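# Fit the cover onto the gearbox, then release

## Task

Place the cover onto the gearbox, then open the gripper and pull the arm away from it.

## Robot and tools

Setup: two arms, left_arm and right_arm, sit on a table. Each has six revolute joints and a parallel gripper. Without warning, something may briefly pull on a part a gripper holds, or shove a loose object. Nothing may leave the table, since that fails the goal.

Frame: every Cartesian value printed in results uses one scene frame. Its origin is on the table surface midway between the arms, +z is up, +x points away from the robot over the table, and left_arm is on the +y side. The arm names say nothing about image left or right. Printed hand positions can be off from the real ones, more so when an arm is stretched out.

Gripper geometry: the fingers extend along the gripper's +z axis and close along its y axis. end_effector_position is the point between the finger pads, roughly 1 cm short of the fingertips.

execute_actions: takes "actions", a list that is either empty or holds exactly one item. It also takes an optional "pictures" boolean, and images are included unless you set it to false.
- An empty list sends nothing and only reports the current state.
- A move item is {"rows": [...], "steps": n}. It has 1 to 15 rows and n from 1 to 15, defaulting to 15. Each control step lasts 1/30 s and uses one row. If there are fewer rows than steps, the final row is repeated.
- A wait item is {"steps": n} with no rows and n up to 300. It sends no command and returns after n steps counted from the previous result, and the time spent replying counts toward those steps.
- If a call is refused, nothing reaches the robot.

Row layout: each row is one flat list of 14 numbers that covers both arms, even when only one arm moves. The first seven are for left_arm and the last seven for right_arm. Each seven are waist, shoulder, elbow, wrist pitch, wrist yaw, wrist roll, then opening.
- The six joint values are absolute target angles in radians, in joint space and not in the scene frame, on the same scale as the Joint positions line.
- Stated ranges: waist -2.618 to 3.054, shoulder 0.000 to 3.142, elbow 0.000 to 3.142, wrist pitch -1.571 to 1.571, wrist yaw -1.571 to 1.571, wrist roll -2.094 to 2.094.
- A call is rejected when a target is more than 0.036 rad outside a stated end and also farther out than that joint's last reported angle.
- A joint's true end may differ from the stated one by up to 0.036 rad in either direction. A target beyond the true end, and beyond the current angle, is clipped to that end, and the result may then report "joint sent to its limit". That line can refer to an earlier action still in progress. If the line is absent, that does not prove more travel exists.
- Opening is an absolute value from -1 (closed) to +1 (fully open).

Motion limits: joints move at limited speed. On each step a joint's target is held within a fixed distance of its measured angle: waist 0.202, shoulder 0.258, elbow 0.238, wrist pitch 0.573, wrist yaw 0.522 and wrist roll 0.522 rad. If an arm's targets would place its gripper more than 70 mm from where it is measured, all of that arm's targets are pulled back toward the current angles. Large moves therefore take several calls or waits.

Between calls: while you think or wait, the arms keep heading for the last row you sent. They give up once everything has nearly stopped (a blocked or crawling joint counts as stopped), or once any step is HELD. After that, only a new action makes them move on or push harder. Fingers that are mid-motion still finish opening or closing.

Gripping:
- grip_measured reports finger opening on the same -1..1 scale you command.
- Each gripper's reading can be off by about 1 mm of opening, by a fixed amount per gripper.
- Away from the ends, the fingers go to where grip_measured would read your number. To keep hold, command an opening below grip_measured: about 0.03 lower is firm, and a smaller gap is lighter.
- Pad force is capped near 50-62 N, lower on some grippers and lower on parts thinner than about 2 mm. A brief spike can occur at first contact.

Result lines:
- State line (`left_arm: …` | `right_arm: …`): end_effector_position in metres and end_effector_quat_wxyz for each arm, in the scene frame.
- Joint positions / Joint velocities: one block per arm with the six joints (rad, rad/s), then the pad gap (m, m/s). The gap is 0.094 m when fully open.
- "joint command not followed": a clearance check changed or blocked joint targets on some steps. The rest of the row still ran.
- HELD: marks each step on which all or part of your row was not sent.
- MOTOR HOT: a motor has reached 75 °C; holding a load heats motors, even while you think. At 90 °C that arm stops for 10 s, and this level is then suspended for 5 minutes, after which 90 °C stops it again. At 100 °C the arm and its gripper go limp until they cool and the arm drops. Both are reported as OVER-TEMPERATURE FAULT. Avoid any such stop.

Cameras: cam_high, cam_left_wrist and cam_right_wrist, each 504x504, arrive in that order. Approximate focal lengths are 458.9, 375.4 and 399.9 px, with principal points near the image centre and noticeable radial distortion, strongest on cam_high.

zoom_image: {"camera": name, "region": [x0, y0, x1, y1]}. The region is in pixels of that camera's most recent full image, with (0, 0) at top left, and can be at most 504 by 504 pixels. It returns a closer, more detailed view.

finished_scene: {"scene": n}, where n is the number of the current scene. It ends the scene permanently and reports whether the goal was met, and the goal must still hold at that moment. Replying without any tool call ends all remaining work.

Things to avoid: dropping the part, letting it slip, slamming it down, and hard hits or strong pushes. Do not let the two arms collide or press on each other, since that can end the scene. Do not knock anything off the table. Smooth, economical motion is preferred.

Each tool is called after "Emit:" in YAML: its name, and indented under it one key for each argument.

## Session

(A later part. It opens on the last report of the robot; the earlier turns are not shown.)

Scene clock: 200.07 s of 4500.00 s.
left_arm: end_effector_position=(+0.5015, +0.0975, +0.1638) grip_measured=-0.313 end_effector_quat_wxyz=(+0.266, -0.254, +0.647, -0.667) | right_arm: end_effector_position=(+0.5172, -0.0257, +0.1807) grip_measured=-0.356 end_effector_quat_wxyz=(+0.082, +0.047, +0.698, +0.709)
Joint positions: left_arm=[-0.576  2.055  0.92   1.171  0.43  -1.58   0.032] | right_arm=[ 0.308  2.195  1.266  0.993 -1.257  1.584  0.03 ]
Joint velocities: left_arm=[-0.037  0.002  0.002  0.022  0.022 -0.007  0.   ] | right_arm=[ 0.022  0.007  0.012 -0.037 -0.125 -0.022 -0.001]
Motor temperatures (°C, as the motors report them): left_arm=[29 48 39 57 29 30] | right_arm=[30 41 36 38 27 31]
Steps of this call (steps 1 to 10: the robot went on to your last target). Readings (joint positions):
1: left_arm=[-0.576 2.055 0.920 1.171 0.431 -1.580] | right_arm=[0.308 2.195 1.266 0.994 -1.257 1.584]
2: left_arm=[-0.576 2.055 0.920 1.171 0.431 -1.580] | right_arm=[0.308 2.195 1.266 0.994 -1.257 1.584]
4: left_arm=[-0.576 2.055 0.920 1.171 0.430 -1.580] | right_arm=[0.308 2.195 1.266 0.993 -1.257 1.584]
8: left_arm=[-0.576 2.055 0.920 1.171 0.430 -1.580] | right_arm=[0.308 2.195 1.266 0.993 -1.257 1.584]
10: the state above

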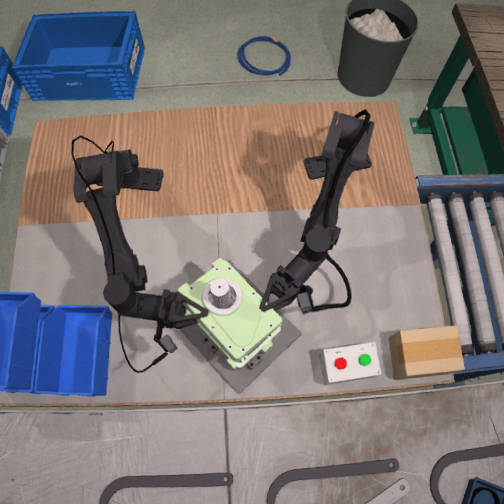

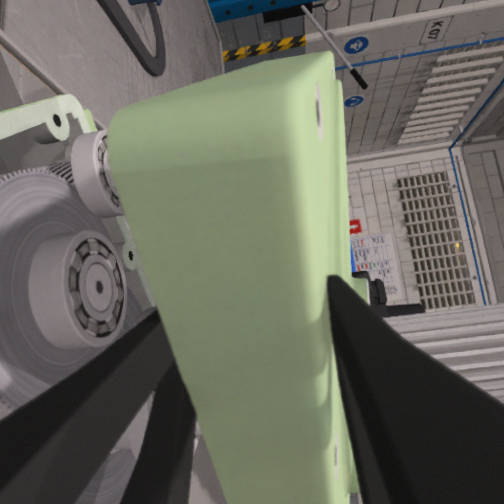

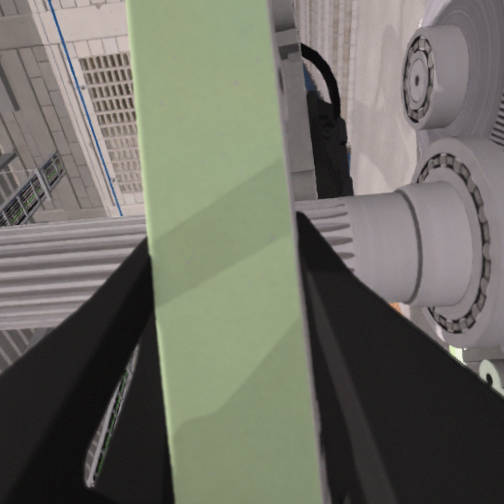

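Emit:
execute_actions:
  actions:
    - {"rows":[[-0.585,2.015,0.922,1.3,0.415,-1.575,-0.4,0.302,2.17,1.3,1.065,-1.275,1.575,-0.4],[-0.585,2.025,0.922,1.305,0.415,-1.575,-0.4,0.302,2.175,1.285,1.075,-1.275,1.575,-0.4],[-0.585,2.033,0.922,1.31,0.415,-1.575,-0.4,0.302,2.18,1.28,1.082,-1.275,1.575,-0.4],[-0.585,2.041,0.922,1.317,0.415,-1.575,-0.4,0.302,2.185,1.277,1.088,-1.275,1.575,-0.4],[-0.585,2.049,0.922,1.324,0.415,-1.575,-0.4,0.302,2.19,1.274,1.094,-1.275,1.575,-0.4],[-0.585,2.057,0.922,1.331,0.415,-1.575,-0.4,0.302,2.195,1.271,1.1,-1.275,1.575,-0.4],[-0.585,2.065,0.922,1.338,0.415,-1.575,-0.4,0.302,2.2,1.269,1.105,-1.275,1.575,-0.4],[-0.585,2.073,0.922,1.345,0.415,-1.575,-0.4,0.302,2.204,1.267,1.11,-1.275,1.575,-0.4],[-0.585,2.08,0.922,1.35,0.415,-1.575,-0.4,0.302,2.208,1.265,1.115,-1.275,1.575,-0.4]],"steps":15}
  pictures: false

Emit:
execute_actions:
  actions:
    - {"steps":10}

Emit:
zoom_image:
  camera: "cam_high"
  region: [160,240,310,390]

Scene clock: 202.43 s of 4500.00 s.
left_arm: end_effector_position=(+0.5038, +0.0975, +0.1440) grip_measured=-0.313 end_effector_quat_wxyz=(+0.263, -0.261, +0.651, -0.663) | right_arm: end_effector_position=(+0.5197, -0.0254, +0.1607) grip_measured=-0.356 end_effector_quat_wxyz=(+0.076, +0.054, +0.700, +0.708)
Joint positions: left_arm=[-0.576  2.111  0.92   1.21   0.425 -1.582  0.032] | right_arm=[ 0.308  2.245  1.266  1.024 -1.257  1.585  0.03 ]
Joint velocities: left_arm=[ 0.012  0.002  0.002 -0.081  0.007 -0.066 -0.001] | right_arm=[-0.002 -0.012 -0.007  0.022  0.081  0.037 -0.   ]
Motor temperatures (°C, as the motors report them): left_arm=[29 49 39 57 29 30] | right_arm=[30 41 36 38 27 31]
Steps of this call (steps 1 to 15: the robot went on to your last target; steps 16 to 56: nothing new was sent; steps 57 to 71: all 15 steps of this action). Readings (joint positions):
57: left_arm=[-0.576 2.055 0.920 1.171 0.430 -1.580] | right_arm=[0.308 2.195 1.266 0.993 -1.257 1.584]
58: left_arm=[-0.576 2.055 0.920 1.171 0.430 -1.580] | right_arm=[0.308 2.195 1.266 0.993 -1.257 1.584]
60: left_arm=[-0.576 2.056 0.920 1.173 0.430 -1.579] | right_arm=[0.308 2.197 1.266 0.999 -1.257 1.584]
64: left_arm=[-0.576 2.079 0.920 1.197 0.429 -1.578] | right_arm=[0.308 2.215 1.266 1.016 -1.258 1.585]
71: the state above

Scene clock: 202.77 s of 4500.00 s.
left_arm: end_effector_position=(+0.5038, +0.0975, +0.1452) grip_measured=-0.313 end_effector_quat_wxyz=(+0.265, -0.260, +0.649, -0.664) | right_arm: end_effector_position=(+0.5196, -0.0254, +0.1617) grip_measured=-0.356 end_effector_quat_wxyz=(+0.078, +0.052, +0.699, +0.709)
Joint positions: left_arm=[-0.576  2.111  0.92   1.215  0.425 -1.582  0.032] | right_arm=[ 0.308  2.245  1.266  1.031 -1.257  1.585  0.03 ]
Joint velocities: left_arm=[-0.027 -0.007 -0.002  0.037 -0.095  0.022  0.   ] | right_arm=[-0.017 -0.017 -0.017 -0.081  0.051  0.066 -0.001]
Motor temperatures (°C, as the motors report them): left_arm=[29 49 39 57 29 30] | right_arm=[30 42 36 38 27 31]
Steps of this call (steps 1 to 10: the robot went on to your last target). Readings (joint positions):
1: left_arm=[-0.576 2.111 0.920 1.210 0.425 -1.582] | right_arm=[0.308 2.245 1.266 1.024 -1.257 1.585]
2: left_arm=[-0.576 2.111 0.920 1.212 0.425 -1.582] | right_arm=[0.308 2.245 1.266 1.027 -1.257 1.585]
4: left_arm=[-0.576 2.111 0.920 1.215 0.425 -1.582] | right_arm=[0.308 2.245 1.266 1.030 -1.257 1.585]
8: left_arm=[-0.576 2.111 0.920 1.215 0.425 -1.582] | right_arm=[0.308 2.245 1.266 1.031 -1.257 1.585]
10: the state above

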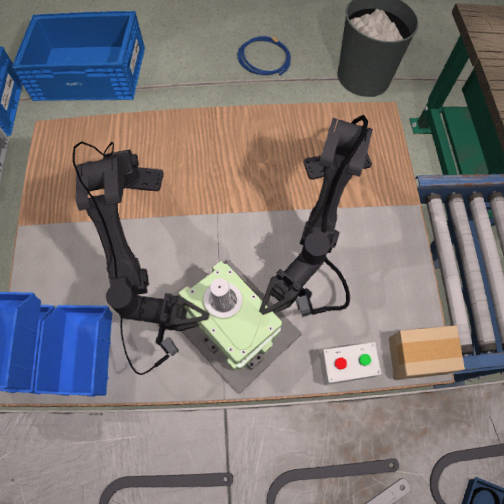

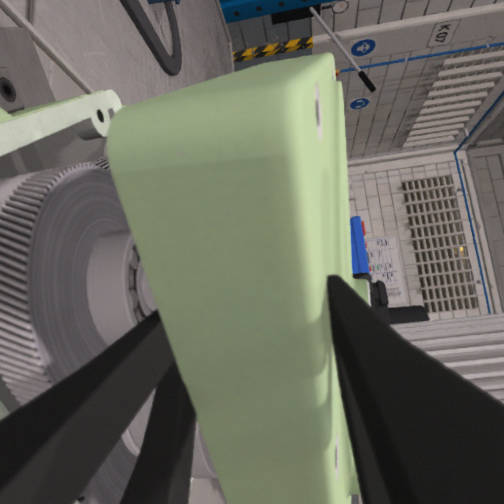

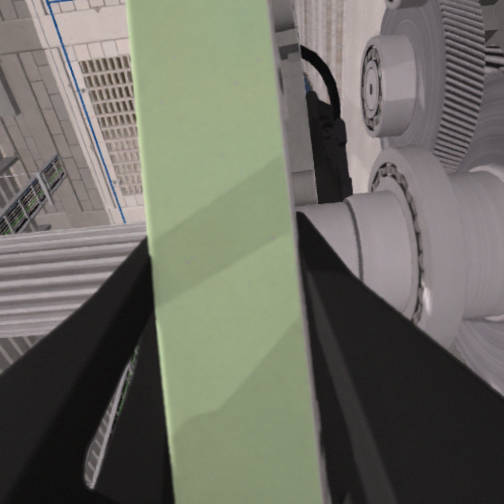

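Region (160, 240, 310, 390) of cam_high's 504x504 image, scaled by 3.360, with more detail than that image has.

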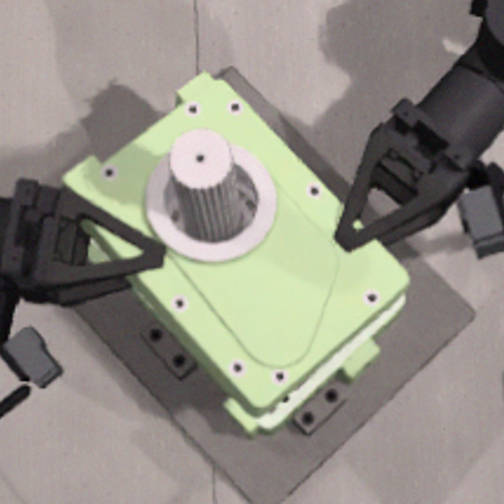

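Emit:
execute_actions:
  actions:
    - {"rows":[[-0.588,2.085,0.916,1.36,0.405,-1.575,-0.4,0.301,2.213,1.265,1.12,-1.283,1.575,-0.4],[-0.591,2.09,0.911,1.368,0.395,-1.575,-0.4,0.3,2.22,1.265,1.126,-1.291,1.575,-0.4],[-0.594,2.096,0.907,1.376,0.386,-1.575,-0.4,0.3,2.227,1.265,1.132,-1.297,1.575,-0.4],[-0.594,2.102,0.904,1.384,0.386,-1.575,-0.4,0.3,2.234,1.265,1.138,-1.297,1.575,-0.4],[-0.594,2.108,0.902,1.392,0.386,-1.575,-0.4,0.3,2.241,1.265,1.144,-1.297,1.575,-0.4],[-0.594,2.115,0.9,1.4,0.386,-1.575,-0.4,0.3,2.248,1.265,1.15,-1.297,1.575,-0.4],[-0.594,2.121,0.899,1.407,0.386,-1.575,-0.4,0.3,2.255,1.265,1.155,-1.297,1.575,-0.4],[-0.594,2.128,0.898,1.414,0.386,-1.575,-0.4,0.3,2.262,1.265,1.16,-1.297,1.575,-0.4],[-0.594,2.134,0.896,1.42,0.386,-1.575,-0.4,0.3,2.269,1.265,1.165,-1.297,1.575,-0.4],[-0.594,2.14,0.895,1.425,0.386,-1.575,-0.4,0.3,2.275,1.265,1.17,-1.297,1.575,-0.4]],"steps":15}
  pictures: false

Emit:
execute_actions:
  actions:
    - {"steps":10}

Emit:
zoom_image:
  camera: "cam_high"
  region: [160,240,310,390]

Scene clock: 205.23 s of 4500.00 s.
left_arm: end_effector_position=(+0.4994, +0.0973, +0.1191) grip_measured=-0.313 end_effector_quat_wxyz=(+0.262, -0.272, +0.652, -0.657) | right_arm: end_effector_position=(+0.5184, -0.0258, +0.1356) grip_measured=-0.356 end_effector_quat_wxyz=(+0.065, +0.053, +0.702, +0.708)
Joint positions: left_arm=[-0.588  2.172  0.892  1.282  0.398 -1.587  0.032] | right_arm=[ 0.305  2.312  1.266  1.078 -1.277  1.586  0.03 ]
Joint velocities: left_arm=[-0.017 -0.002 -0.007 -0.051 -0.037 -0.051 -0.   ] | right_arm=[-0.017  0.022  0.002  0.022  0.022 -0.022  0.001]
Motor temperatures (°C, as the motors report them): left_arm=[29 49 38 58 29 30] | right_arm=[30 42 36 38 27 31]
Steps of this call (steps 1 to 15: the robot went on to your last target; steps 16 to 59: nothing new was sent; steps 60 to 74: all 15 steps of this action). Readings (joint positions):
60: left_arm=[-0.576 2.111 0.920 1.216 0.424 -1.582] | right_arm=[0.308 2.245 1.266 1.032 -1.257 1.585]
61: left_arm=[-0.577 2.111 0.918 1.218 0.422 -1.582] | right_arm=[0.308 2.245 1.266 1.033 -1.257 1.585]
63: left_arm=[-0.581 2.113 0.910 1.233 0.414 -1.581] | right_arm=[0.307 2.246 1.266 1.040 -1.264 1.585]
67: left_arm=[-0.585 2.134 0.901 1.266 0.406 -1.579] | right_arm=[0.305 2.267 1.266 1.064 -1.273 1.585]
74: the state above

Scene clock: 205.57 s of 4500.00 s.
left_arm: end_effector_position=(+0.4994, +0.0973, +0.1207) grip_measured=-0.313 end_effector_quat_wxyz=(+0.264, -0.271, +0.650, -0.659) | right_arm: end_effector_position=(+0.5182, -0.0258, +0.1365) grip_measured=-0.356 end_effector_quat_wxyz=(+0.066, +0.050, +0.701, +0.708)
Joint positions: left_arm=[-0.588  2.173  0.892  1.289  0.397 -1.588  0.032] | right_arm=[ 0.305  2.312  1.266  1.089 -1.278  1.591  0.03 ]
Joint velocities: left_arm=[ 0.027  0.022 -0.002  0.007  0.066  0.007 -0.   ] | right_arm=[-0.007 -0.002 -0.007 -0.022  0.007 -0.007 -0.001]
Motor temperatures (°C, as the motors report them): left_arm=[29 49 38 58 29 30] | right_arm=[30 42 36 38 27 31]
Steps of this call (steps 1 to 10: the robot went on to your last target). Readings (joint positions):
1: left_arm=[-0.588 2.173 0.892 1.282 0.398 -1.588] | right_arm=[0.305 2.312 1.266 1.078 -1.277 1.587]
2: left_arm=[-0.588 2.173 0.892 1.284 0.397 -1.588] | right_arm=[0.305 2.312 1.266 1.080 -1.278 1.588]
4: left_arm=[-0.588 2.173 0.892 1.288 0.397 -1.588] | right_arm=[0.305 2.312 1.266 1.086 -1.278 1.589]
8: left_arm=[-0.588 2.173 0.892 1.289 0.397 -1.588] | right_arm=[0.305 2.312 1.266 1.088 -1.278 1.590]
10: the state above

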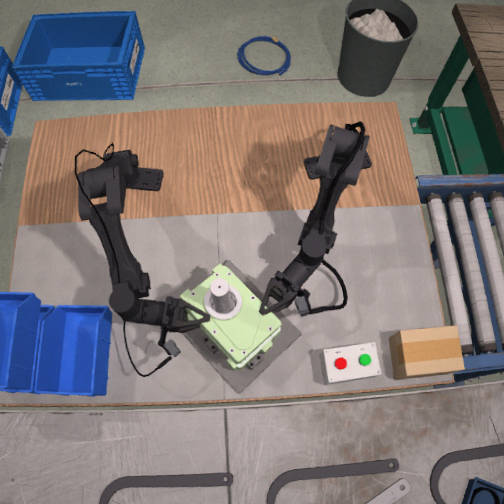

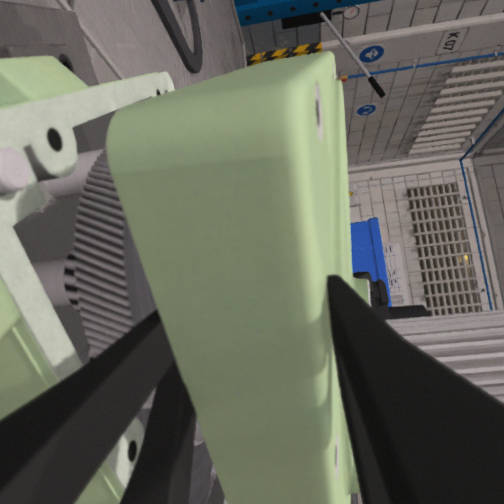

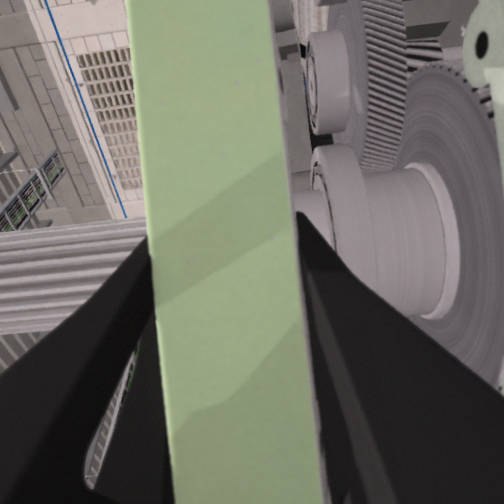

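Region (160, 240, 310, 390) of cam_high's 504x504 image, scaled by 3.360, with more detail than that image has.

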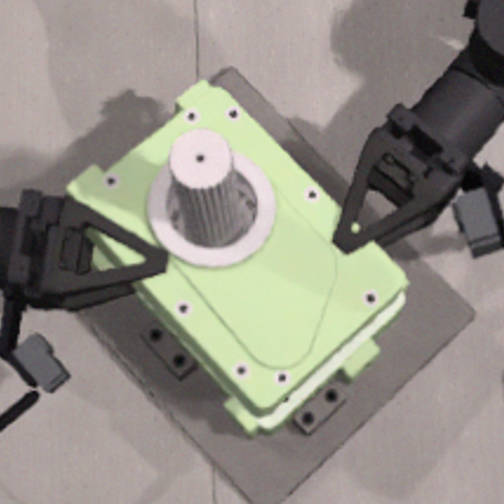

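Emit:
zoom_image:
  camera: "cam_high"
  region: [195,270,255,330]

Region (195, 270, 255, 330) of cam_high's 504x504 image, scaled by 8.400, with more detail than that image has.

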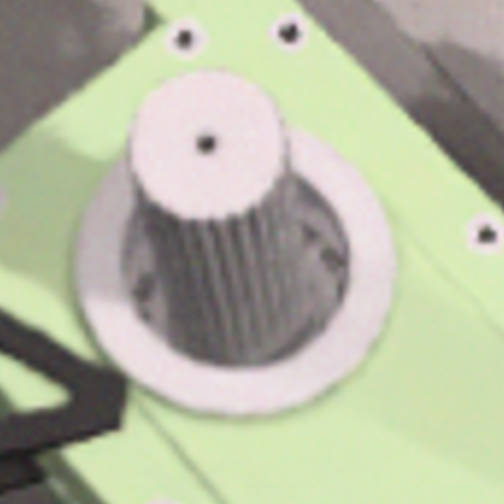

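Emit:
execute_actions:
  actions:
    - {"rows":[[-0.594,2.146,0.895,1.431,0.386,-1.575,-0.4,0.3,2.28,1.265,1.175,-1.297,1.575,-0.4],[-0.594,2.152,0.895,1.437,0.386,-1.575,-0.4,0.3,2.285,1.265,1.18,-1.297,1.575,-0.4],[-0.594,2.158,0.895,1.443,0.386,-1.575,-0.4,0.3,2.289,1.265,1.184,-1.297,1.575,-0.4],[-0.594,2.164,0.895,1.449,0.386,-1.575,-0.4,0.3,2.294,1.265,1.189,-1.297,1.575,-0.4],[-0.594,2.17,0.895,1.455,0.386,-1.575,-0.4,0.3,2.299,1.265,1.194,-1.297,1.575,-0.4],[-0.594,2.176,0.895,1.461,0.386,-1.575,-0.4,0.3,2.303,1.265,1.198,-1.297,1.575,-0.4],[-0.594,2.182,0.895,1.467,0.386,-1.575,-0.4,0.3,2.308,1.265,1.203,-1.297,1.575,-0.4],[-0.594,2.188,0.895,1.473,0.386,-1.575,-0.4,0.3,2.313,1.265,1.208,-1.297,1.575,-0.4],[-0.594,2.194,0.895,1.479,0.386,-1.575,-0.4,0.3,2.318,1.265,1.213,-1.297,1.575,-0.4]],"steps":15}
  pictures: false

Emit:
execute_actions:
  actions:
    - {"steps":10}

Emit:
zoom_image:
  camera: "cam_high"
  region: [160,240,310,390]

Scene clock: 207.83 s of 4500.00 s.
left_arm: end_effector_position=(+0.4991, +0.0974, +0.1149) grip_measured=-0.315 end_effector_quat_wxyz=(+0.273, -0.262, +0.645, -0.664) | right_arm: end_effector_position=(+0.5178, -0.0257, +0.1309) grip_measured=-0.356 end_effector_quat_wxyz=(+0.075, +0.040, +0.699, +0.710)
Joint positions: left_arm=[-0.588  2.214  0.892  1.355  0.398 -1.579  0.032] | right_arm=[ 0.305  2.337  1.266  1.141 -1.281  1.591  0.03 ]
Joint velocities: left_arm=[-0.012  0.012 -0.017  0.066  0.037  0.081  0.   ] | right_arm=[-0.027 -0.022 -0.007  0.022  0.051 -0.007 -0.001]
Motor temperatures (°C, as the motors report them): left_arm=[29 49 38 59 29 30] | right_arm=[30 42 36 39 27 31]
Steps of this call (steps 1 to 30: the robot went on to your last target; steps 31 to 53: nothing new was sent; steps 54 to 68: all 15 steps of this action). Readings (joint positions):
54: left_arm=[-0.588 2.173 0.892 1.290 0.397 -1.587] | right_arm=[0.305 2.312 1.266 1.090 -1.278 1.591]
55: left_arm=[-0.588 2.173 0.892 1.291 0.397 -1.587] | right_arm=[0.305 2.312 1.266 1.091 -1.278 1.591]
57: left_arm=[-0.588 2.178 0.892 1.301 0.397 -1.586] | right_arm=[0.305 2.312 1.266 1.096 -1.278 1.591]
61: left_arm=[-0.588 2.196 0.892 1.328 0.397 -1.585] | right_arm=[0.305 2.324 1.266 1.114 -1.280 1.591]
68: the state above

Scene clock: 208.17 s of 4500.00 s.
left_arm: end_effector_position=(+0.4991, +0.0974, +0.1149) grip_measured=-0.315 end_effector_quat_wxyz=(+0.273, -0.261, +0.645, -0.664) | right_arm: end_effector_position=(+0.5178, -0.0257, +0.1309) grip_measured=-0.356 end_effector_quat_wxyz=(+0.075, +0.040, +0.699, +0.710)
Joint positions: left_arm=[-0.588  2.215  0.892  1.356  0.398 -1.579  0.032] | right_arm=[ 0.305  2.337  1.266  1.142 -1.281  1.591  0.03 ]
Joint velocities: left_arm=[-0.002 -0.012 -0.012  0.007  0.007 -0.022 -0.001] | right_arm=[ 0.017  0.012  0.002 -0.051 -0.037  0.007  0.   ]
Motor temperatures (°C, as the motors report them): left_arm=[29 49 38 59 29 30] | right_arm=[30 42 36 39 27 31]
Steps of this call (steps 1 to 10: the robot went on to your last target). Readings (joint positions):
1: left_arm=[-0.588 2.214 0.892 1.356 0.398 -1.579] | right_arm=[0.305 2.337 1.266 1.141 -1.281 1.591]
2: left_arm=[-0.588 2.214 0.892 1.356 0.398 -1.579] | right_arm=[0.305 2.337 1.266 1.142 -1.281 1.591]
4: left_arm=[-0.588 2.215 0.892 1.356 0.398 -1.579] | right_arm=[0.305 2.337 1.266 1.142 -1.281 1.591]
8: left_arm=[-0.588 2.215 0.892 1.356 0.398 -1.579] | right_arm=[0.305 2.337 1.266 1.142 -1.281 1.591]
10: the state above

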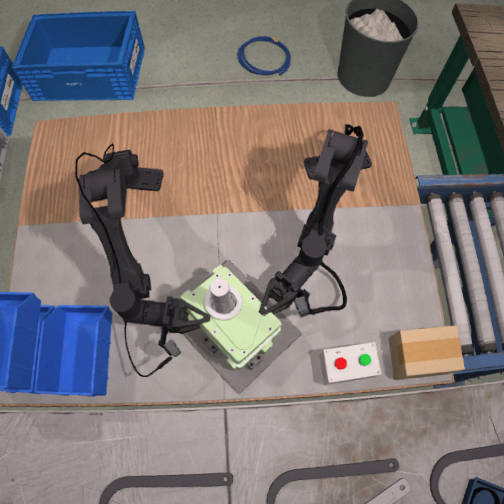

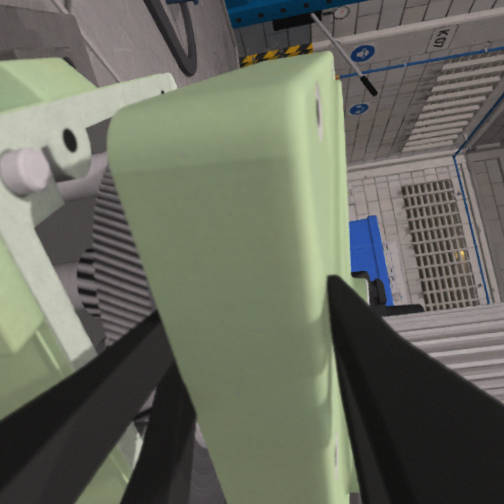

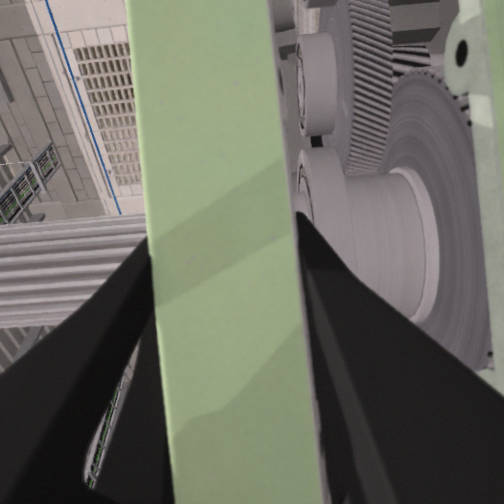

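Region (160, 240, 310, 390) of cam_high's 504x504 image, scaled by 3.360, with more detail than that image has.

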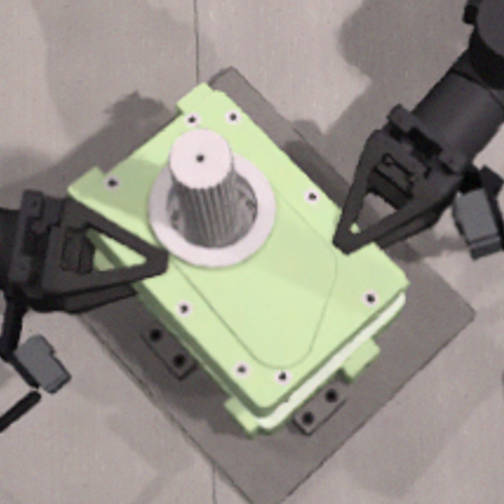

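Emit:
execute_actions:
  actions:
    - {"rows":[[-0.594,2.197,0.895,1.47,0.386,-1.575,-0.4,0.3,2.322,1.265,1.2,-1.297,1.575,-0.4],[-0.594,2.2,0.895,1.46,0.386,-1.575,-0.4,0.3,2.326,1.265,1.19,-1.297,1.575,-0.4],[-0.594,2.203,0.895,1.45,0.386,-1.575,-0.4,0.3,2.33,1.265,1.18,-1.297,1.575,-0.4],[-0.594,2.206,0.895,1.445,0.386,-1.575,-0.4,0.3,2.334,1.265,1.175,-1.297,1.575,-0.4],[-0.594,2.21,0.895,1.44,0.386,-1.575,-0.4,0.3,2.338,1.265,1.17,-1.297,1.575,-0.4]],"steps":15}

Emit:
zoom_image:
  camera: "cam_right_wrist"
  region: [250,0,504,300]

Scene clock: 210.07 s of 4500.00 s.
left_arm: end_effector_position=(+0.4990, +0.0974, +0.1144) grip_measured=-0.315 end_effector_quat_wxyz=(+0.273, -0.261, +0.645, -0.664) | right_arm: end_effector_position=(+0.5178, -0.0257, +0.1298) grip_measured=-0.356 end_effector_quat_wxyz=(+0.074, +0.041, +0.699, +0.710)
Joint positions: left_arm=[-0.588  2.216  0.892  1.357  0.398 -1.579  0.032] | right_arm=[ 0.305  2.34   1.266  1.143 -1.281  1.591  0.03 ]
Joint velocities: left_arm=[ 0.022 -0.022  0.007  0.051 -0.066  0.007 -0.001] | right_arm=[-0.007 -0.007 -0.017 -0.037  0.095  0.007 -0.   ]
Motor temperatures (°C, as the motors report them): left_arm=[29 49 37 59 29 30] | right_arm=[30 42 36 39 27 31]
Steps of this call (steps 1 to 15: the robot went on to your last target; steps 16 to 42: nothing new was sent; steps 43 to 57: all 15 steps of this action). Readings (joint positions):
43: left_arm=[-0.588 2.215 0.892 1.356 0.398 -1.579] | right_arm=[0.305 2.337 1.266 1.142 -1.281 1.591]
44: left_arm=[-0.588 2.215 0.892 1.356 0.398 -1.579] | right_arm=[0.305 2.337 1.266 1.142 -1.281 1.591]
46: left_arm=[-0.588 2.216 0.892 1.357 0.398 -1.579] | right_arm=[0.305 2.340 1.266 1.142 -1.281 1.591]
50: left_arm=[-0.588 2.216 0.892 1.357 0.398 -1.579] | right_arm=[0.305 2.340 1.266 1.143 -1.281 1.591]
57: the state above

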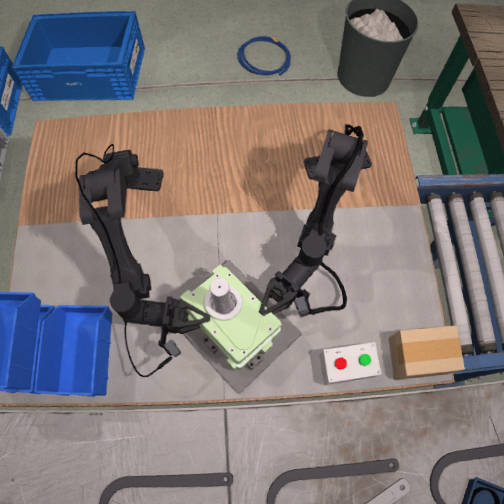

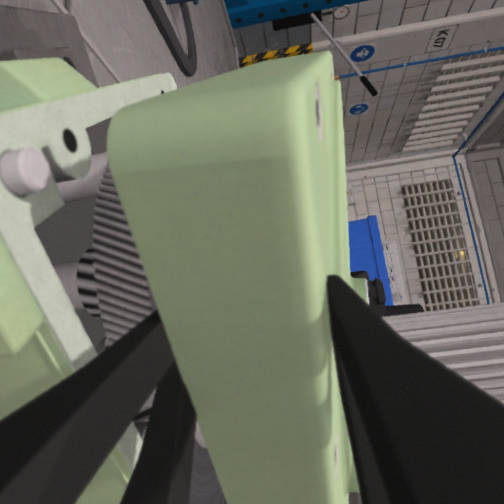

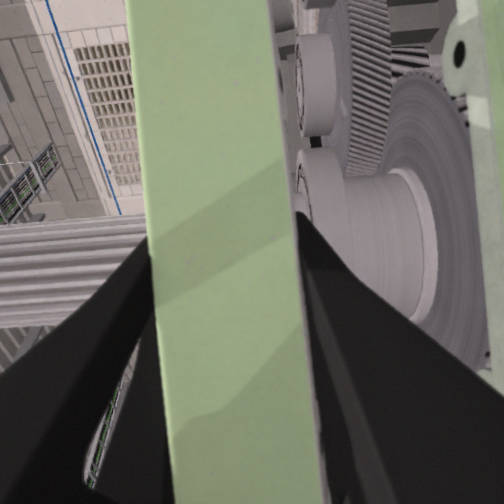

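Region (250, 0, 504, 300) of cam_right_wrist's 504x504 image, scaled by 1.680, with more detail than that image has; it fills the left 427 columns of this view, and the rest is white.

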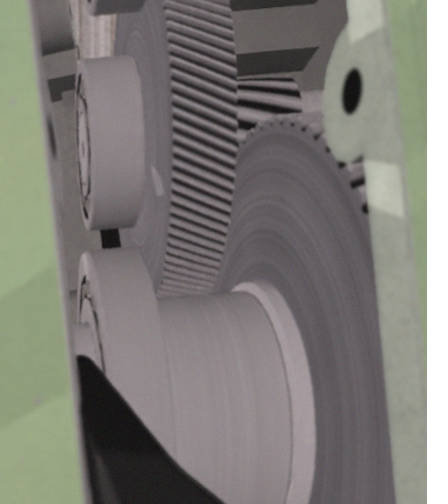

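Emit:
execute_actions:
  actions:
    - {"rows":[[-0.59,2.19,0.895,1.46,0.395,-1.575,-0.3,0.3,2.31,1.265,1.2,-1.297,1.575,-0.4],[-0.59,2.18,0.895,1.47,0.4,-1.575,-0.24,0.3,2.3,1.265,1.21,-1.297,1.575,-0.4],[-0.59,2.18,0.895,1.47,0.4,-1.575,-0.24,0.3,2.3,1.265,1.21,-1.297,1.575,-0.4],[-0.59,2.18,0.895,1.47,0.4,-1.575,-0.24,0.3,2.3,1.265,1.21,-1.297,1.575,-0.4],[-0.586,2.175,0.885,1.474,0.403,-1.575,-0.24,0.3,2.3,1.265,1.21,-1.297,1.575,-0.4],[-0.583,2.17,0.876,1.478,0.406,-1.575,-0.24,0.3,2.3,1.265,1.21,-1.297,1.575,-0.4],[-0.58,2.165,0.868,1.482,0.409,-1.575,-0.24,0.3,2.3,1.265,1.21,-1.297,1.575,-0.4],[-0.577,2.16,0.86,1.486,0.412,-1.575,-0.24,0.3,2.3,1.265,1.21,-1.297,1.575,-0.4],[-0.574,2.155,0.852,1.49,0.415,-1.575,-0.24,0.3,2.3,1.265,1.21,-1.297,1.575,-0.4],[-0.571,2.15,0.844,1.494,0.418,-1.575,-0.24,0.3,2.3,1.265,1.21,-1.297,1.575,-0.4],[-0.568,2.145,0.836,1.498,0.421,-1.575,-0.24,0.3,2.3,1.265,1.21,-1.297,1.575,-0.4],[-0.565,2.14,0.828,1.5,0.425,-1.575,-0.24,0.3,2.3,1.265,1.21,-1.297,1.575,-0.4]],"steps":15}
  pictures: false

Emit:
execute_actions:
  actions:
    - {"steps":10}

Emit:
zoom_image:
  camera: "cam_high"
  region: [160,240,310,390]

Scene clock: 213.17 s of 4500.00 s.
left_arm: end_effector_position=(+0.4878, +0.1020, +0.1145) grip_measured=-0.242 end_effector_quat_wxyz=(+0.268, -0.258, +0.648, -0.664) | right_arm: end_effector_position=(+0.5139, -0.0248, +0.1306) grip_measured=-0.356 end_effector_quat_wxyz=(+0.069, +0.031, +0.699, +0.711)
Joint positions: left_arm=[-0.583  2.19   0.84   1.379  0.414 -1.578  0.036] | right_arm=[ 0.306  2.34   1.266  1.152 -1.301  1.593  0.03 ]
Joint velocities: left_arm=[ 0.032 -0.032 -0.042 -0.066  0.11  -0.007  0.001] | right_arm=[-0.012  0.017 -0.007  0.022  0.066 -0.051  0.001]
Motor temperatures (°C, as the motors report them): left_arm=[29 49 37 59 29 30] | right_arm=[30 42 35 38 27 31]
Steps of this call (steps 1 to 15: the robot went on to your last target; steps 16 to 78: nothing new was sent; steps 79 to 93: all 15 steps of this action). Readings (joint positions):
79: left_arm=[-0.588 2.216 0.892 1.358 0.398 -1.579] | right_arm=[0.305 2.340 1.266 1.146 -1.281 1.591]
80: left_arm=[-0.588 2.216 0.892 1.362 0.399 -1.578] | right_arm=[0.305 2.340 1.266 1.151 -1.281 1.591]
82: left_arm=[-0.588 2.216 0.892 1.364 0.399 -1.578] | right_arm=[0.305 2.340 1.266 1.155 -1.282 1.590]
86: left_arm=[-0.588 2.213 0.882 1.372 0.400 -1.578] | right_arm=[0.305 2.340 1.266 1.155 -1.286 1.590]
93: the state above

Scene clock: 213.50 s of 4500.00 s.
left_arm: end_effector_position=(+0.4876, +0.1021, +0.1146) grip_measured=-0.242 end_effector_quat_wxyz=(+0.268, -0.258, +0.648, -0.665) | right_arm: end_effector_position=(+0.5138, -0.0248, +0.1306) grip_measured=-0.356 end_effector_quat_wxyz=(+0.069, +0.031, +0.699, +0.711)
Joint positions: left_arm=[-0.583  2.19   0.84   1.38   0.416 -1.578  0.036] | right_arm=[ 0.306  2.34   1.266  1.152 -1.302  1.593  0.03 ]
Joint velocities: left_arm=[-0.002  0.017 -0.007 -0.022 -0.007 -0.066 -0.001] | right_arm=[ 0.007  0.002  0.007 -0.022 -0.022 -0.007  0.   ]
Motor temperatures (°C, as the motors report them): left_arm=[29 49 37 59 29 30] | right_arm=[30 42 35 38 27 31]
Steps of this call (steps 1 to 10: the robot went on to your last target). Readings (joint positions):
1: left_arm=[-0.583 2.190 0.840 1.380 0.415 -1.578] | right_arm=[0.306 2.340 1.266 1.152 -1.301 1.593]
2: left_arm=[-0.583 2.190 0.840 1.380 0.416 -1.578] | right_arm=[0.306 2.340 1.266 1.152 -1.302 1.593]
4: left_arm=[-0.583 2.190 0.840 1.380 0.416 -1.578] | right_arm=[0.306 2.340 1.266 1.152 -1.302 1.593]
8: left_arm=[-0.583 2.190 0.840 1.380 0.416 -1.578] | right_arm=[0.306 2.340 1.266 1.152 -1.302 1.593]
10: the state above

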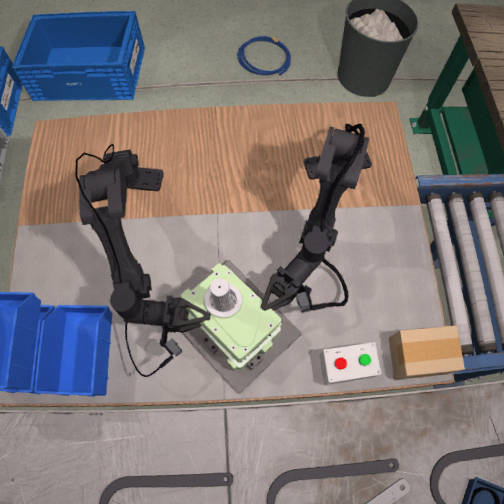

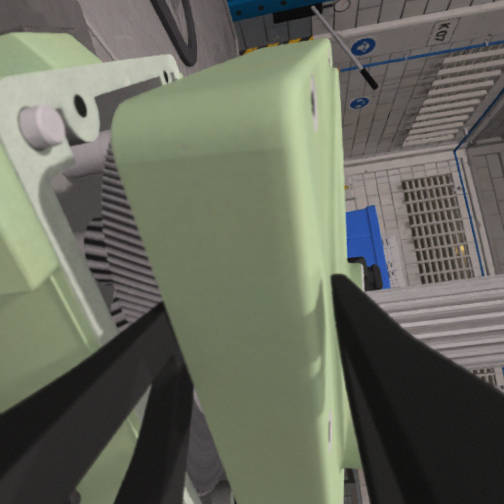

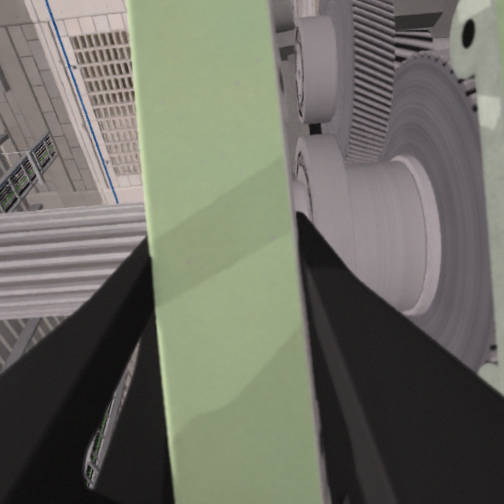

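Region (160, 240, 310, 390) of cam_high's 504x504 image, scaled by 3.360, with more detail than that image has.

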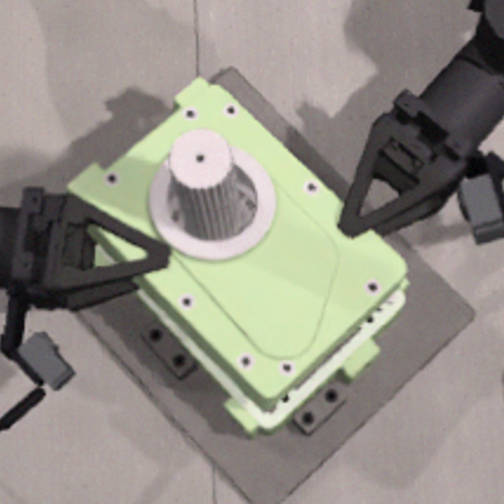

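Emit:
execute_actions:
  actions:
    - {"rows":[[-0.57,2.14,0.84,1.5,0.42,-1.575,-0.4,0.3,2.3,1.265,1.21,-1.297,1.575,-0.4],[-0.57,2.14,0.85,1.5,0.42,-1.575,-0.4,0.3,2.3,1.265,1.21,-1.297,1.575,-0.4],[-0.57,2.14,0.86,1.5,0.42,-1.575,-0.4,0.3,2.3,1.265,1.21,-1.297,1.575,-0.4],[-0.57,2.14,0.87,1.5,0.42,-1.575,-0.4,0.3,2.3,1.265,1.21,-1.297,1.575,-0.4],[-0.57,2.14,0.875,1.5,0.42,-1.575,-0.4,0.3,2.3,1.265,1.21,-1.297,1.575,-0.4],[-0.567,2.144,0.882,1.497,0.428,-1.575,-0.4,0.3,2.3,1.265,1.21,-1.29,1.575,-0.4],[-0.564,2.148,0.889,1.494,0.436,-1.575,-0.4,0.3,2.3,1.265,1.21,-1.285,1.575,-0.4],[-0.561,2.152,0.896,1.491,0.444,-1.575,-0.4,0.3,2.3,1.265,1.21,-1.28,1.575,-0.4],[-0.558,2.156,0.903,1.488,0.452,-1.575,-0.4,0.3,2.3,1.265,1.21,-1.275,1.575,-0.4],[-0.555,2.16,0.91,1.485,0.458,-1.575,-0.4,0.3,2.3,1.265,1.21,-1.27,1.575,-0.4],[-0.552,2.163,0.918,1.482,0.464,-1.575,-0.4,0.3,2.3,1.265,1.21,-1.266,1.575,-0.4],[-0.55,2.165,0.925,1.48,0.47,-1.575,-0.4,0.3,2.3,1.265,1.21,-1.262,1.575,-0.4]],"steps":15}
  pictures: false

Emit:
execute_actions:
  actions:
    - {"steps":10}

Emit:
zoom_image:
  camera: "cam_high"
  region: [160,240,310,390]

Scene clock: 216.27 s of 4500.00 s.
left_arm: end_effector_position=(+0.4932, +0.1017, +0.1157) grip_measured=-0.344 end_effector_quat_wxyz=(+0.260, -0.250, +0.651, -0.668) | right_arm: end_effector_position=(+0.5171, -0.0253, +0.1307) grip_measured=-0.356 end_effector_quat_wxyz=(+0.072, +0.040, +0.698, +0.711)
Joint positions: left_arm=[-0.567  2.199  0.872  1.357  0.455 -1.579  0.031] | right_arm=[ 0.306  2.34   1.266  1.151 -1.283  1.601  0.03 ]
Joint velocities: left_arm=[ 0.012  0.002  0.037 -0.007  0.11  -0.037  0.001] | right_arm=[-0.022  0.012  0.002 -0.051  0.007  0.022 -0.001]
Motor temperatures (°C, as the motors report them): left_arm=[29 50 37 59 29 30] | right_arm=[30 43 35 38 27 31]
Steps of this call (steps 1 to 15: the robot went on to your last target; steps 16 to 68: nothing new was sent; steps 69 to 83: all 15 steps of this action). Readings (joint positions):
69: left_arm=[-0.583 2.190 0.840 1.379 0.416 -1.578] | right_arm=[0.306 2.340 1.266 1.151 -1.302 1.594]
70: left_arm=[-0.583 2.190 0.840 1.380 0.417 -1.578] | right_arm=[0.306 2.340 1.266 1.150 -1.302 1.597]
72: left_arm=[-0.583 2.190 0.840 1.380 0.417 -1.578] | right_arm=[0.306 2.340 1.266 1.150 -1.302 1.598]
76: left_arm=[-0.581 2.190 0.840 1.380 0.421 -1.579] | right_arm=[0.306 2.340 1.266 1.150 -1.302 1.599]
83: the state above

Scene clock: 216.60 s of 4500.00 s.
left_arm: end_effector_position=(+0.4933, +0.1017, +0.1158) grip_measured=-0.344 end_effector_quat_wxyz=(+0.259, -0.249, +0.652, -0.668) | right_arm: end_effector_position=(+0.5172, -0.0253, +0.1308) grip_measured=-0.356 end_effector_quat_wxyz=(+0.072, +0.040, +0.698, +0.711)
Joint positions: left_arm=[-0.566  2.199  0.873  1.355  0.459 -1.579  0.031] | right_arm=[ 0.306  2.34   1.266  1.151 -1.283  1.601  0.03 ]
Joint velocities: left_arm=[ 0.002 -0.022 -0.012 -0.007  0.007  0.007  0.   ] | right_arm=[ 0.027  0.012 -0.007  0.066 -0.022 -0.051 -0.   ]
Motor temperatures (°C, as the motors report them): left_arm=[29 50 37 60 29 30] | right_arm=[30 43 35 38 27 31]
Steps of this call (steps 1 to 10: the robot went on to your last target). Readings (joint positions):
1: left_arm=[-0.567 2.199 0.873 1.356 0.457 -1.579] | right_arm=[0.306 2.340 1.266 1.151 -1.283 1.601]
2: left_arm=[-0.566 2.199 0.873 1.356 0.458 -1.579] | right_arm=[0.306 2.340 1.266 1.151 -1.283 1.601]
4: left_arm=[-0.566 2.199 0.873 1.356 0.459 -1.579] | right_arm=[0.306 2.340 1.266 1.151 -1.283 1.601]
8: left_arm=[-0.566 2.199 0.873 1.355 0.459 -1.579] | right_arm=[0.306 2.340 1.266 1.151 -1.283 1.601]
10: the state above

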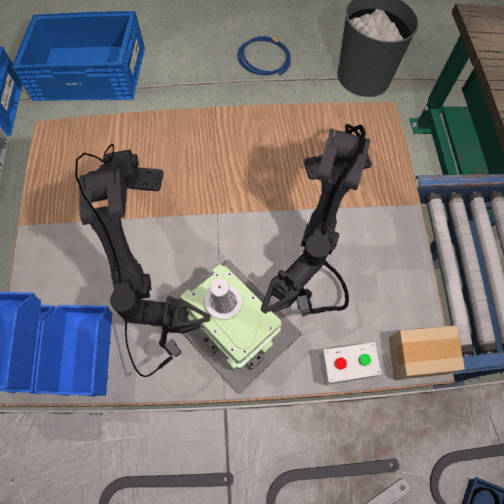

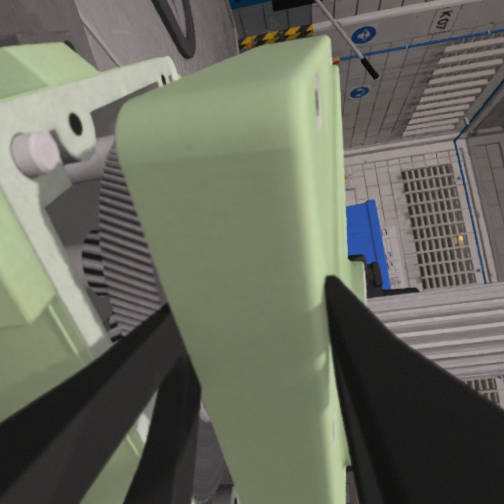

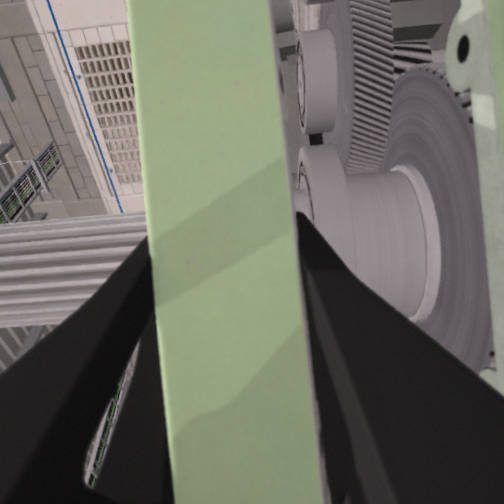

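Region (160, 240, 310, 390) of cam_high's 504x504 image, scaled by 3.360, with more detail than that image has.

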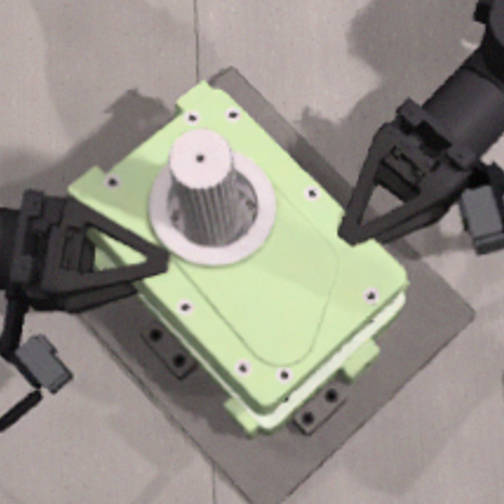

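Emit:
execute_actions:
  actions:
    - {"rows":[[-0.555,2.171,0.9,1.478,0.465,-1.575,-0.4,0.3,2.305,1.265,1.205,-1.27,1.575,-0.4],[-0.555,2.177,0.89,1.476,0.465,-1.575,-0.4,0.3,2.31,1.265,1.2,-1.27,1.575,-0.4],[-0.555,2.183,0.885,1.474,0.465,-1.575,-0.4,0.3,2.315,1.265,1.195,-1.27,1.575,-0.4],[-0.555,2.189,0.885,1.472,0.465,-1.575,-0.4,0.3,2.32,1.265,1.19,-1.27,1.575,-0.4],[-0.555,2.195,0.885,1.47,0.465,-1.575,-0.4,0.3,2.325,1.265,1.19,-1.27,1.575,-0.4],[-0.555,2.2,0.885,1.47,0.465,-1.575,-0.4,0.3,2.33,1.265,1.19,-1.27,1.575,-0.4],[-0.555,2.205,0.885,1.47,0.465,-1.575,-0.4,0.3,2.335,1.265,1.19,-1.27,1.575,-0.4]],"steps":15}

Emit:
zoom_image:
  camera: "cam_right_wrist"
  region: [250,0,450,250]

Scene clock: 217.87 s of 4500.00 s.
left_arm: end_effector_position=(+0.4930, +0.1018, +0.1121) grip_measured=-0.344 end_effector_quat_wxyz=(+0.259, -0.249, +0.650, -0.669) | right_arm: end_effector_position=(+0.5171, -0.0253, +0.1280) grip_measured=-0.356 end_effector_quat_wxyz=(+0.071, +0.041, +0.699, +0.711)
Joint positions: left_arm=[-0.566  2.216  0.873  1.377  0.46  -1.583  0.031] | right_arm=[ 0.306  2.346  1.266  1.151 -1.283  1.598  0.03 ]
Joint velocities: left_arm=[-0.002  0.007  0.007  0.022  0.007  0.037  0.001] | right_arm=[ 0.002  0.002 -0.007 -0.037  0.051  0.007 -0.   ]
Motor temperatures (°C, as the motors report them): left_arm=[29 50 37 60 29 30] | right_arm=[30 43 35 38 27 31]
Steps of this call (steps 1 to 15: the robot went on to your last target; steps 16 to 23: nothing new was sent; steps 24 to 38: all 15 steps of this action). Readings (joint positions):
24: left_arm=[-0.566 2.199 0.873 1.355 0.459 -1.579] | right_arm=[0.306 2.340 1.266 1.151 -1.283 1.601]
25: left_arm=[-0.566 2.200 0.873 1.355 0.459 -1.579] | right_arm=[0.306 2.340 1.266 1.151 -1.283 1.601]
27: left_arm=[-0.566 2.204 0.873 1.356 0.459 -1.580] | right_arm=[0.306 2.340 1.266 1.148 -1.283 1.601]
31: left_arm=[-0.566 2.213 0.873 1.370 0.459 -1.583] | right_arm=[0.306 2.346 1.266 1.149 -1.283 1.599]
38: the state above

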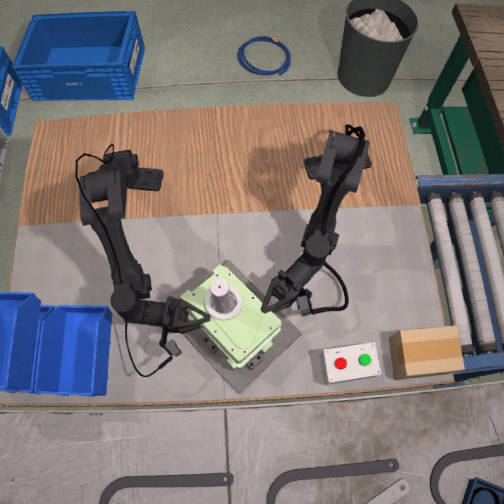

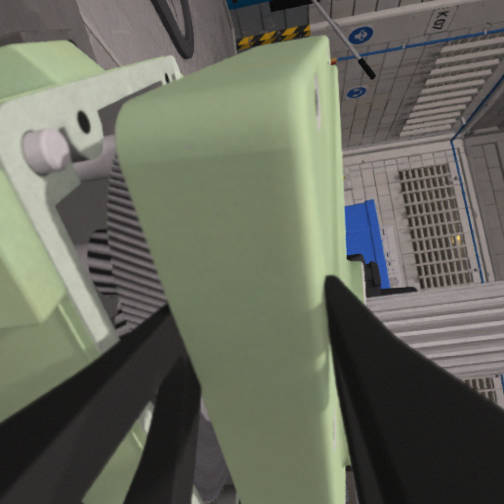

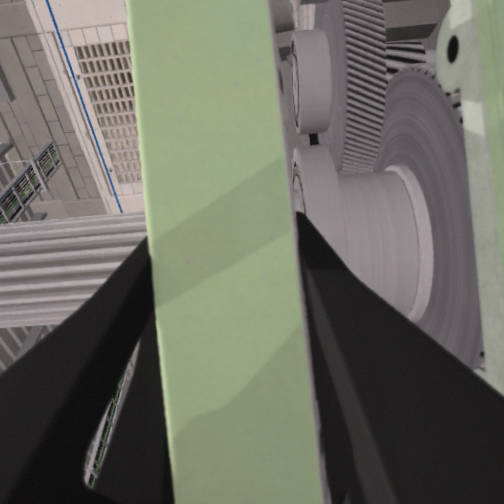

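Region (250, 0, 450, 250) of cam_right_wrist's 504x504 image, scaled by 2.016, with more detail than that image has; it fills the left 403 columns of this view, and the rest is white.

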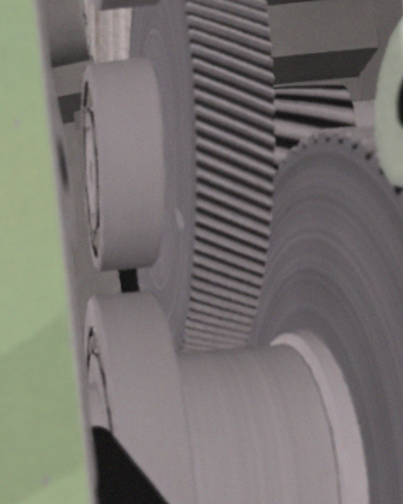

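Emit:
zoom_image:
  camera: "cam_high"
  region: [200,280,250,330]

Emit:
zoom_image:
  camera: "cam_left_wrist"
  region: [0,30,260,504]

Region (200, 280, 250, 330) of cam_high's 504x504 image, scaled by 10.080, with more detail than that image has.

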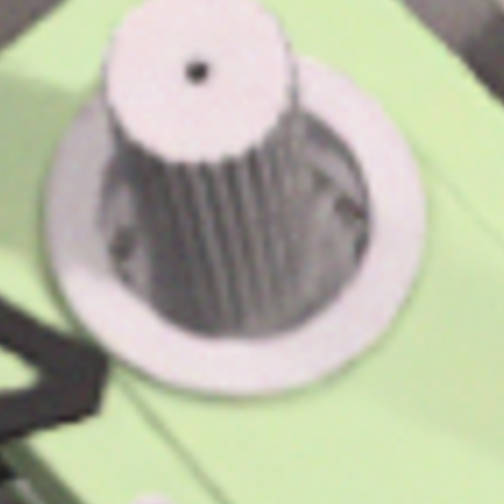

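Region (0, 30, 260, 504) of cam_left_wrist's 504x504 image, scaled by 1.063, with more detail than that image has; it fills the left 276 columns of this view, and the rest is white.

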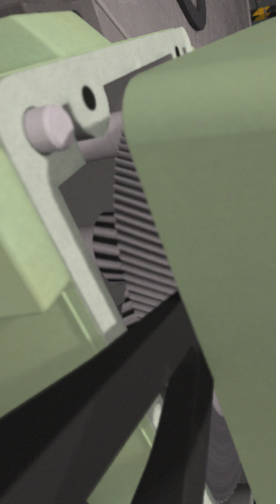

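Emit:
execute_actions:
  actions:
    - {"rows":[[-0.555,2.2,0.9,1.47,0.465,-1.575,-0.4,0.3,2.33,1.285,1.19,-1.27,1.575,-0.4],[-0.555,2.2,0.915,1.47,0.465,-1.575,-0.4,0.3,2.33,1.305,1.19,-1.27,1.575,-0.4],[-0.555,2.2,0.92,1.47,0.465,-1.575,-0.4,0.3,2.33,1.312,1.19,-1.27,1.575,-0.4],[-0.555,2.2,0.925,1.465,0.465,-1.575,-0.4,0.3,2.33,1.319,1.185,-1.27,1.575,-0.4],[-0.554,2.2,0.93,1.46,0.465,-1.575,-0.4,0.3,2.33,1.325,1.18,-1.27,1.575,-0.4],[-0.553,2.203,0.934,1.455,0.465,-1.575,-0.4,0.3,2.333,1.33,1.175,-1.27,1.575,-0.4],[-0.552,2.206,0.938,1.45,0.468,-1.575,-0.4,0.3,2.336,1.335,1.17,-1.27,1.575,-0.4]],"steps":15}

Emit:
zoom_image:
  camera: "cam_high"
  region: [160,240,310,390]

Scene clock: 222.23 s of 4500.00 s.
left_arm: end_effector_position=(+0.4975, +0.1019, +0.1130) grip_measured=-0.344 end_effector_quat_wxyz=(+0.261, -0.249, +0.649, -0.670) | right_arm: end_effector_position=(+0.5211, -0.0248, +0.1294) grip_measured=-0.356 end_effector_quat_wxyz=(+0.073, +0.039, +0.699, +0.711)
Joint positions: left_arm=[-0.562  2.225  0.891  1.372  0.46  -1.583  0.031] | right_arm=[ 0.306  2.353  1.287  1.14  -1.283  1.596  0.03 ]
Joint velocities: left_arm=[ 0.002 -0.002  0.002 -0.066 -0.051  0.007 -0.001] | right_arm=[ 0.012  0.002  0.017  0.022 -0.051 -0.022 -0.   ]
Motor temperatures (°C, as the motors report them): left_arm=[29 50 37 60 29 30] | right_arm=[30 43 35 38 27 31]
Steps of this call (steps 1 to 15: the robot went on to your last target; steps 16 to 90: nothing new was sent; then 0.87 s passed at rest; steps 91 to 105: all 15 steps of this action). Readings (joint positions):
91: left_arm=[-0.566 2.216 0.873 1.377 0.460 -1.583] | right_arm=[0.306 2.346 1.266 1.151 -1.283 1.598]
92: left_arm=[-0.566 2.216 0.873 1.377 0.460 -1.583] | right_arm=[0.306 2.346 1.266 1.151 -1.283 1.598]
94: left_arm=[-0.566 2.216 0.873 1.377 0.460 -1.583] | right_arm=[0.306 2.346 1.266 1.151 -1.283 1.598]
98: left_arm=[-0.564 2.223 0.887 1.374 0.460 -1.583] | right_arm=[0.306 2.351 1.281 1.144 -1.284 1.597]
105: the state above

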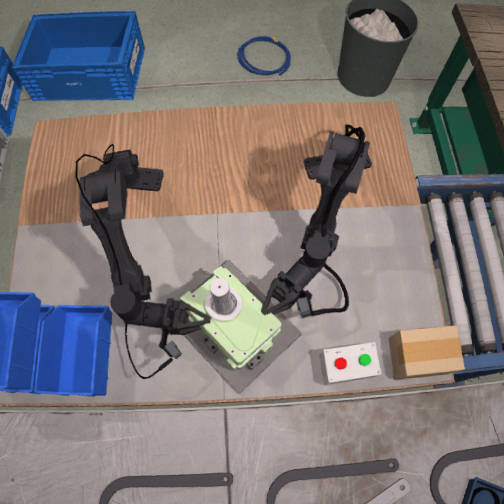

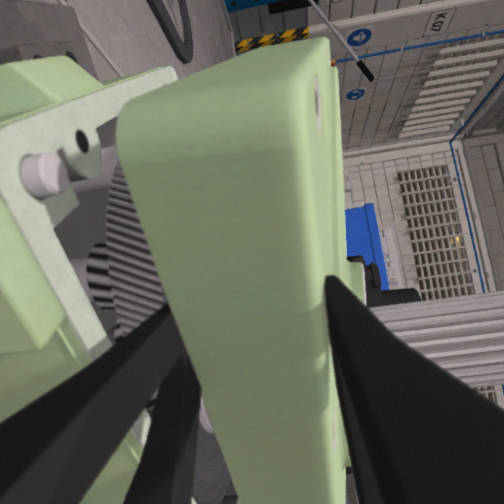

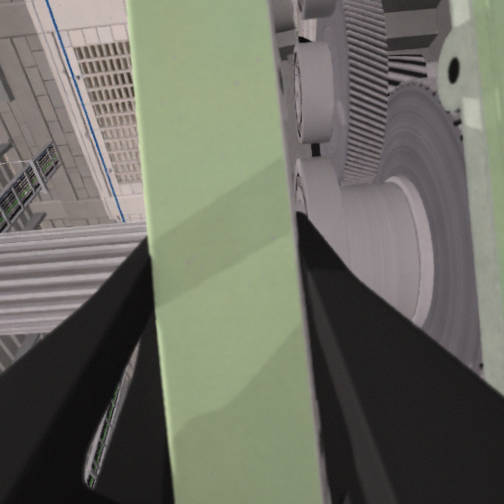

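Region (160, 240, 310, 390) of cam_high's 504x504 image, scaled by 3.360, with more detail than that image has.

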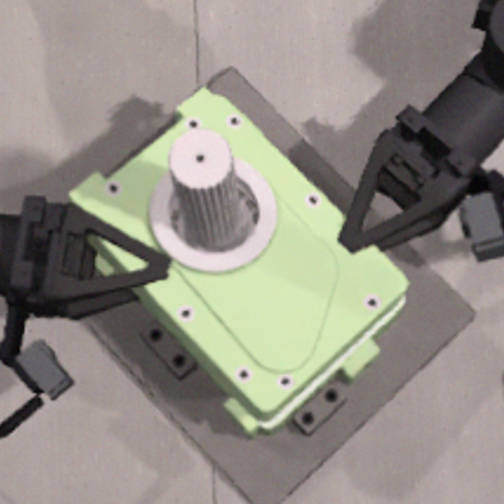

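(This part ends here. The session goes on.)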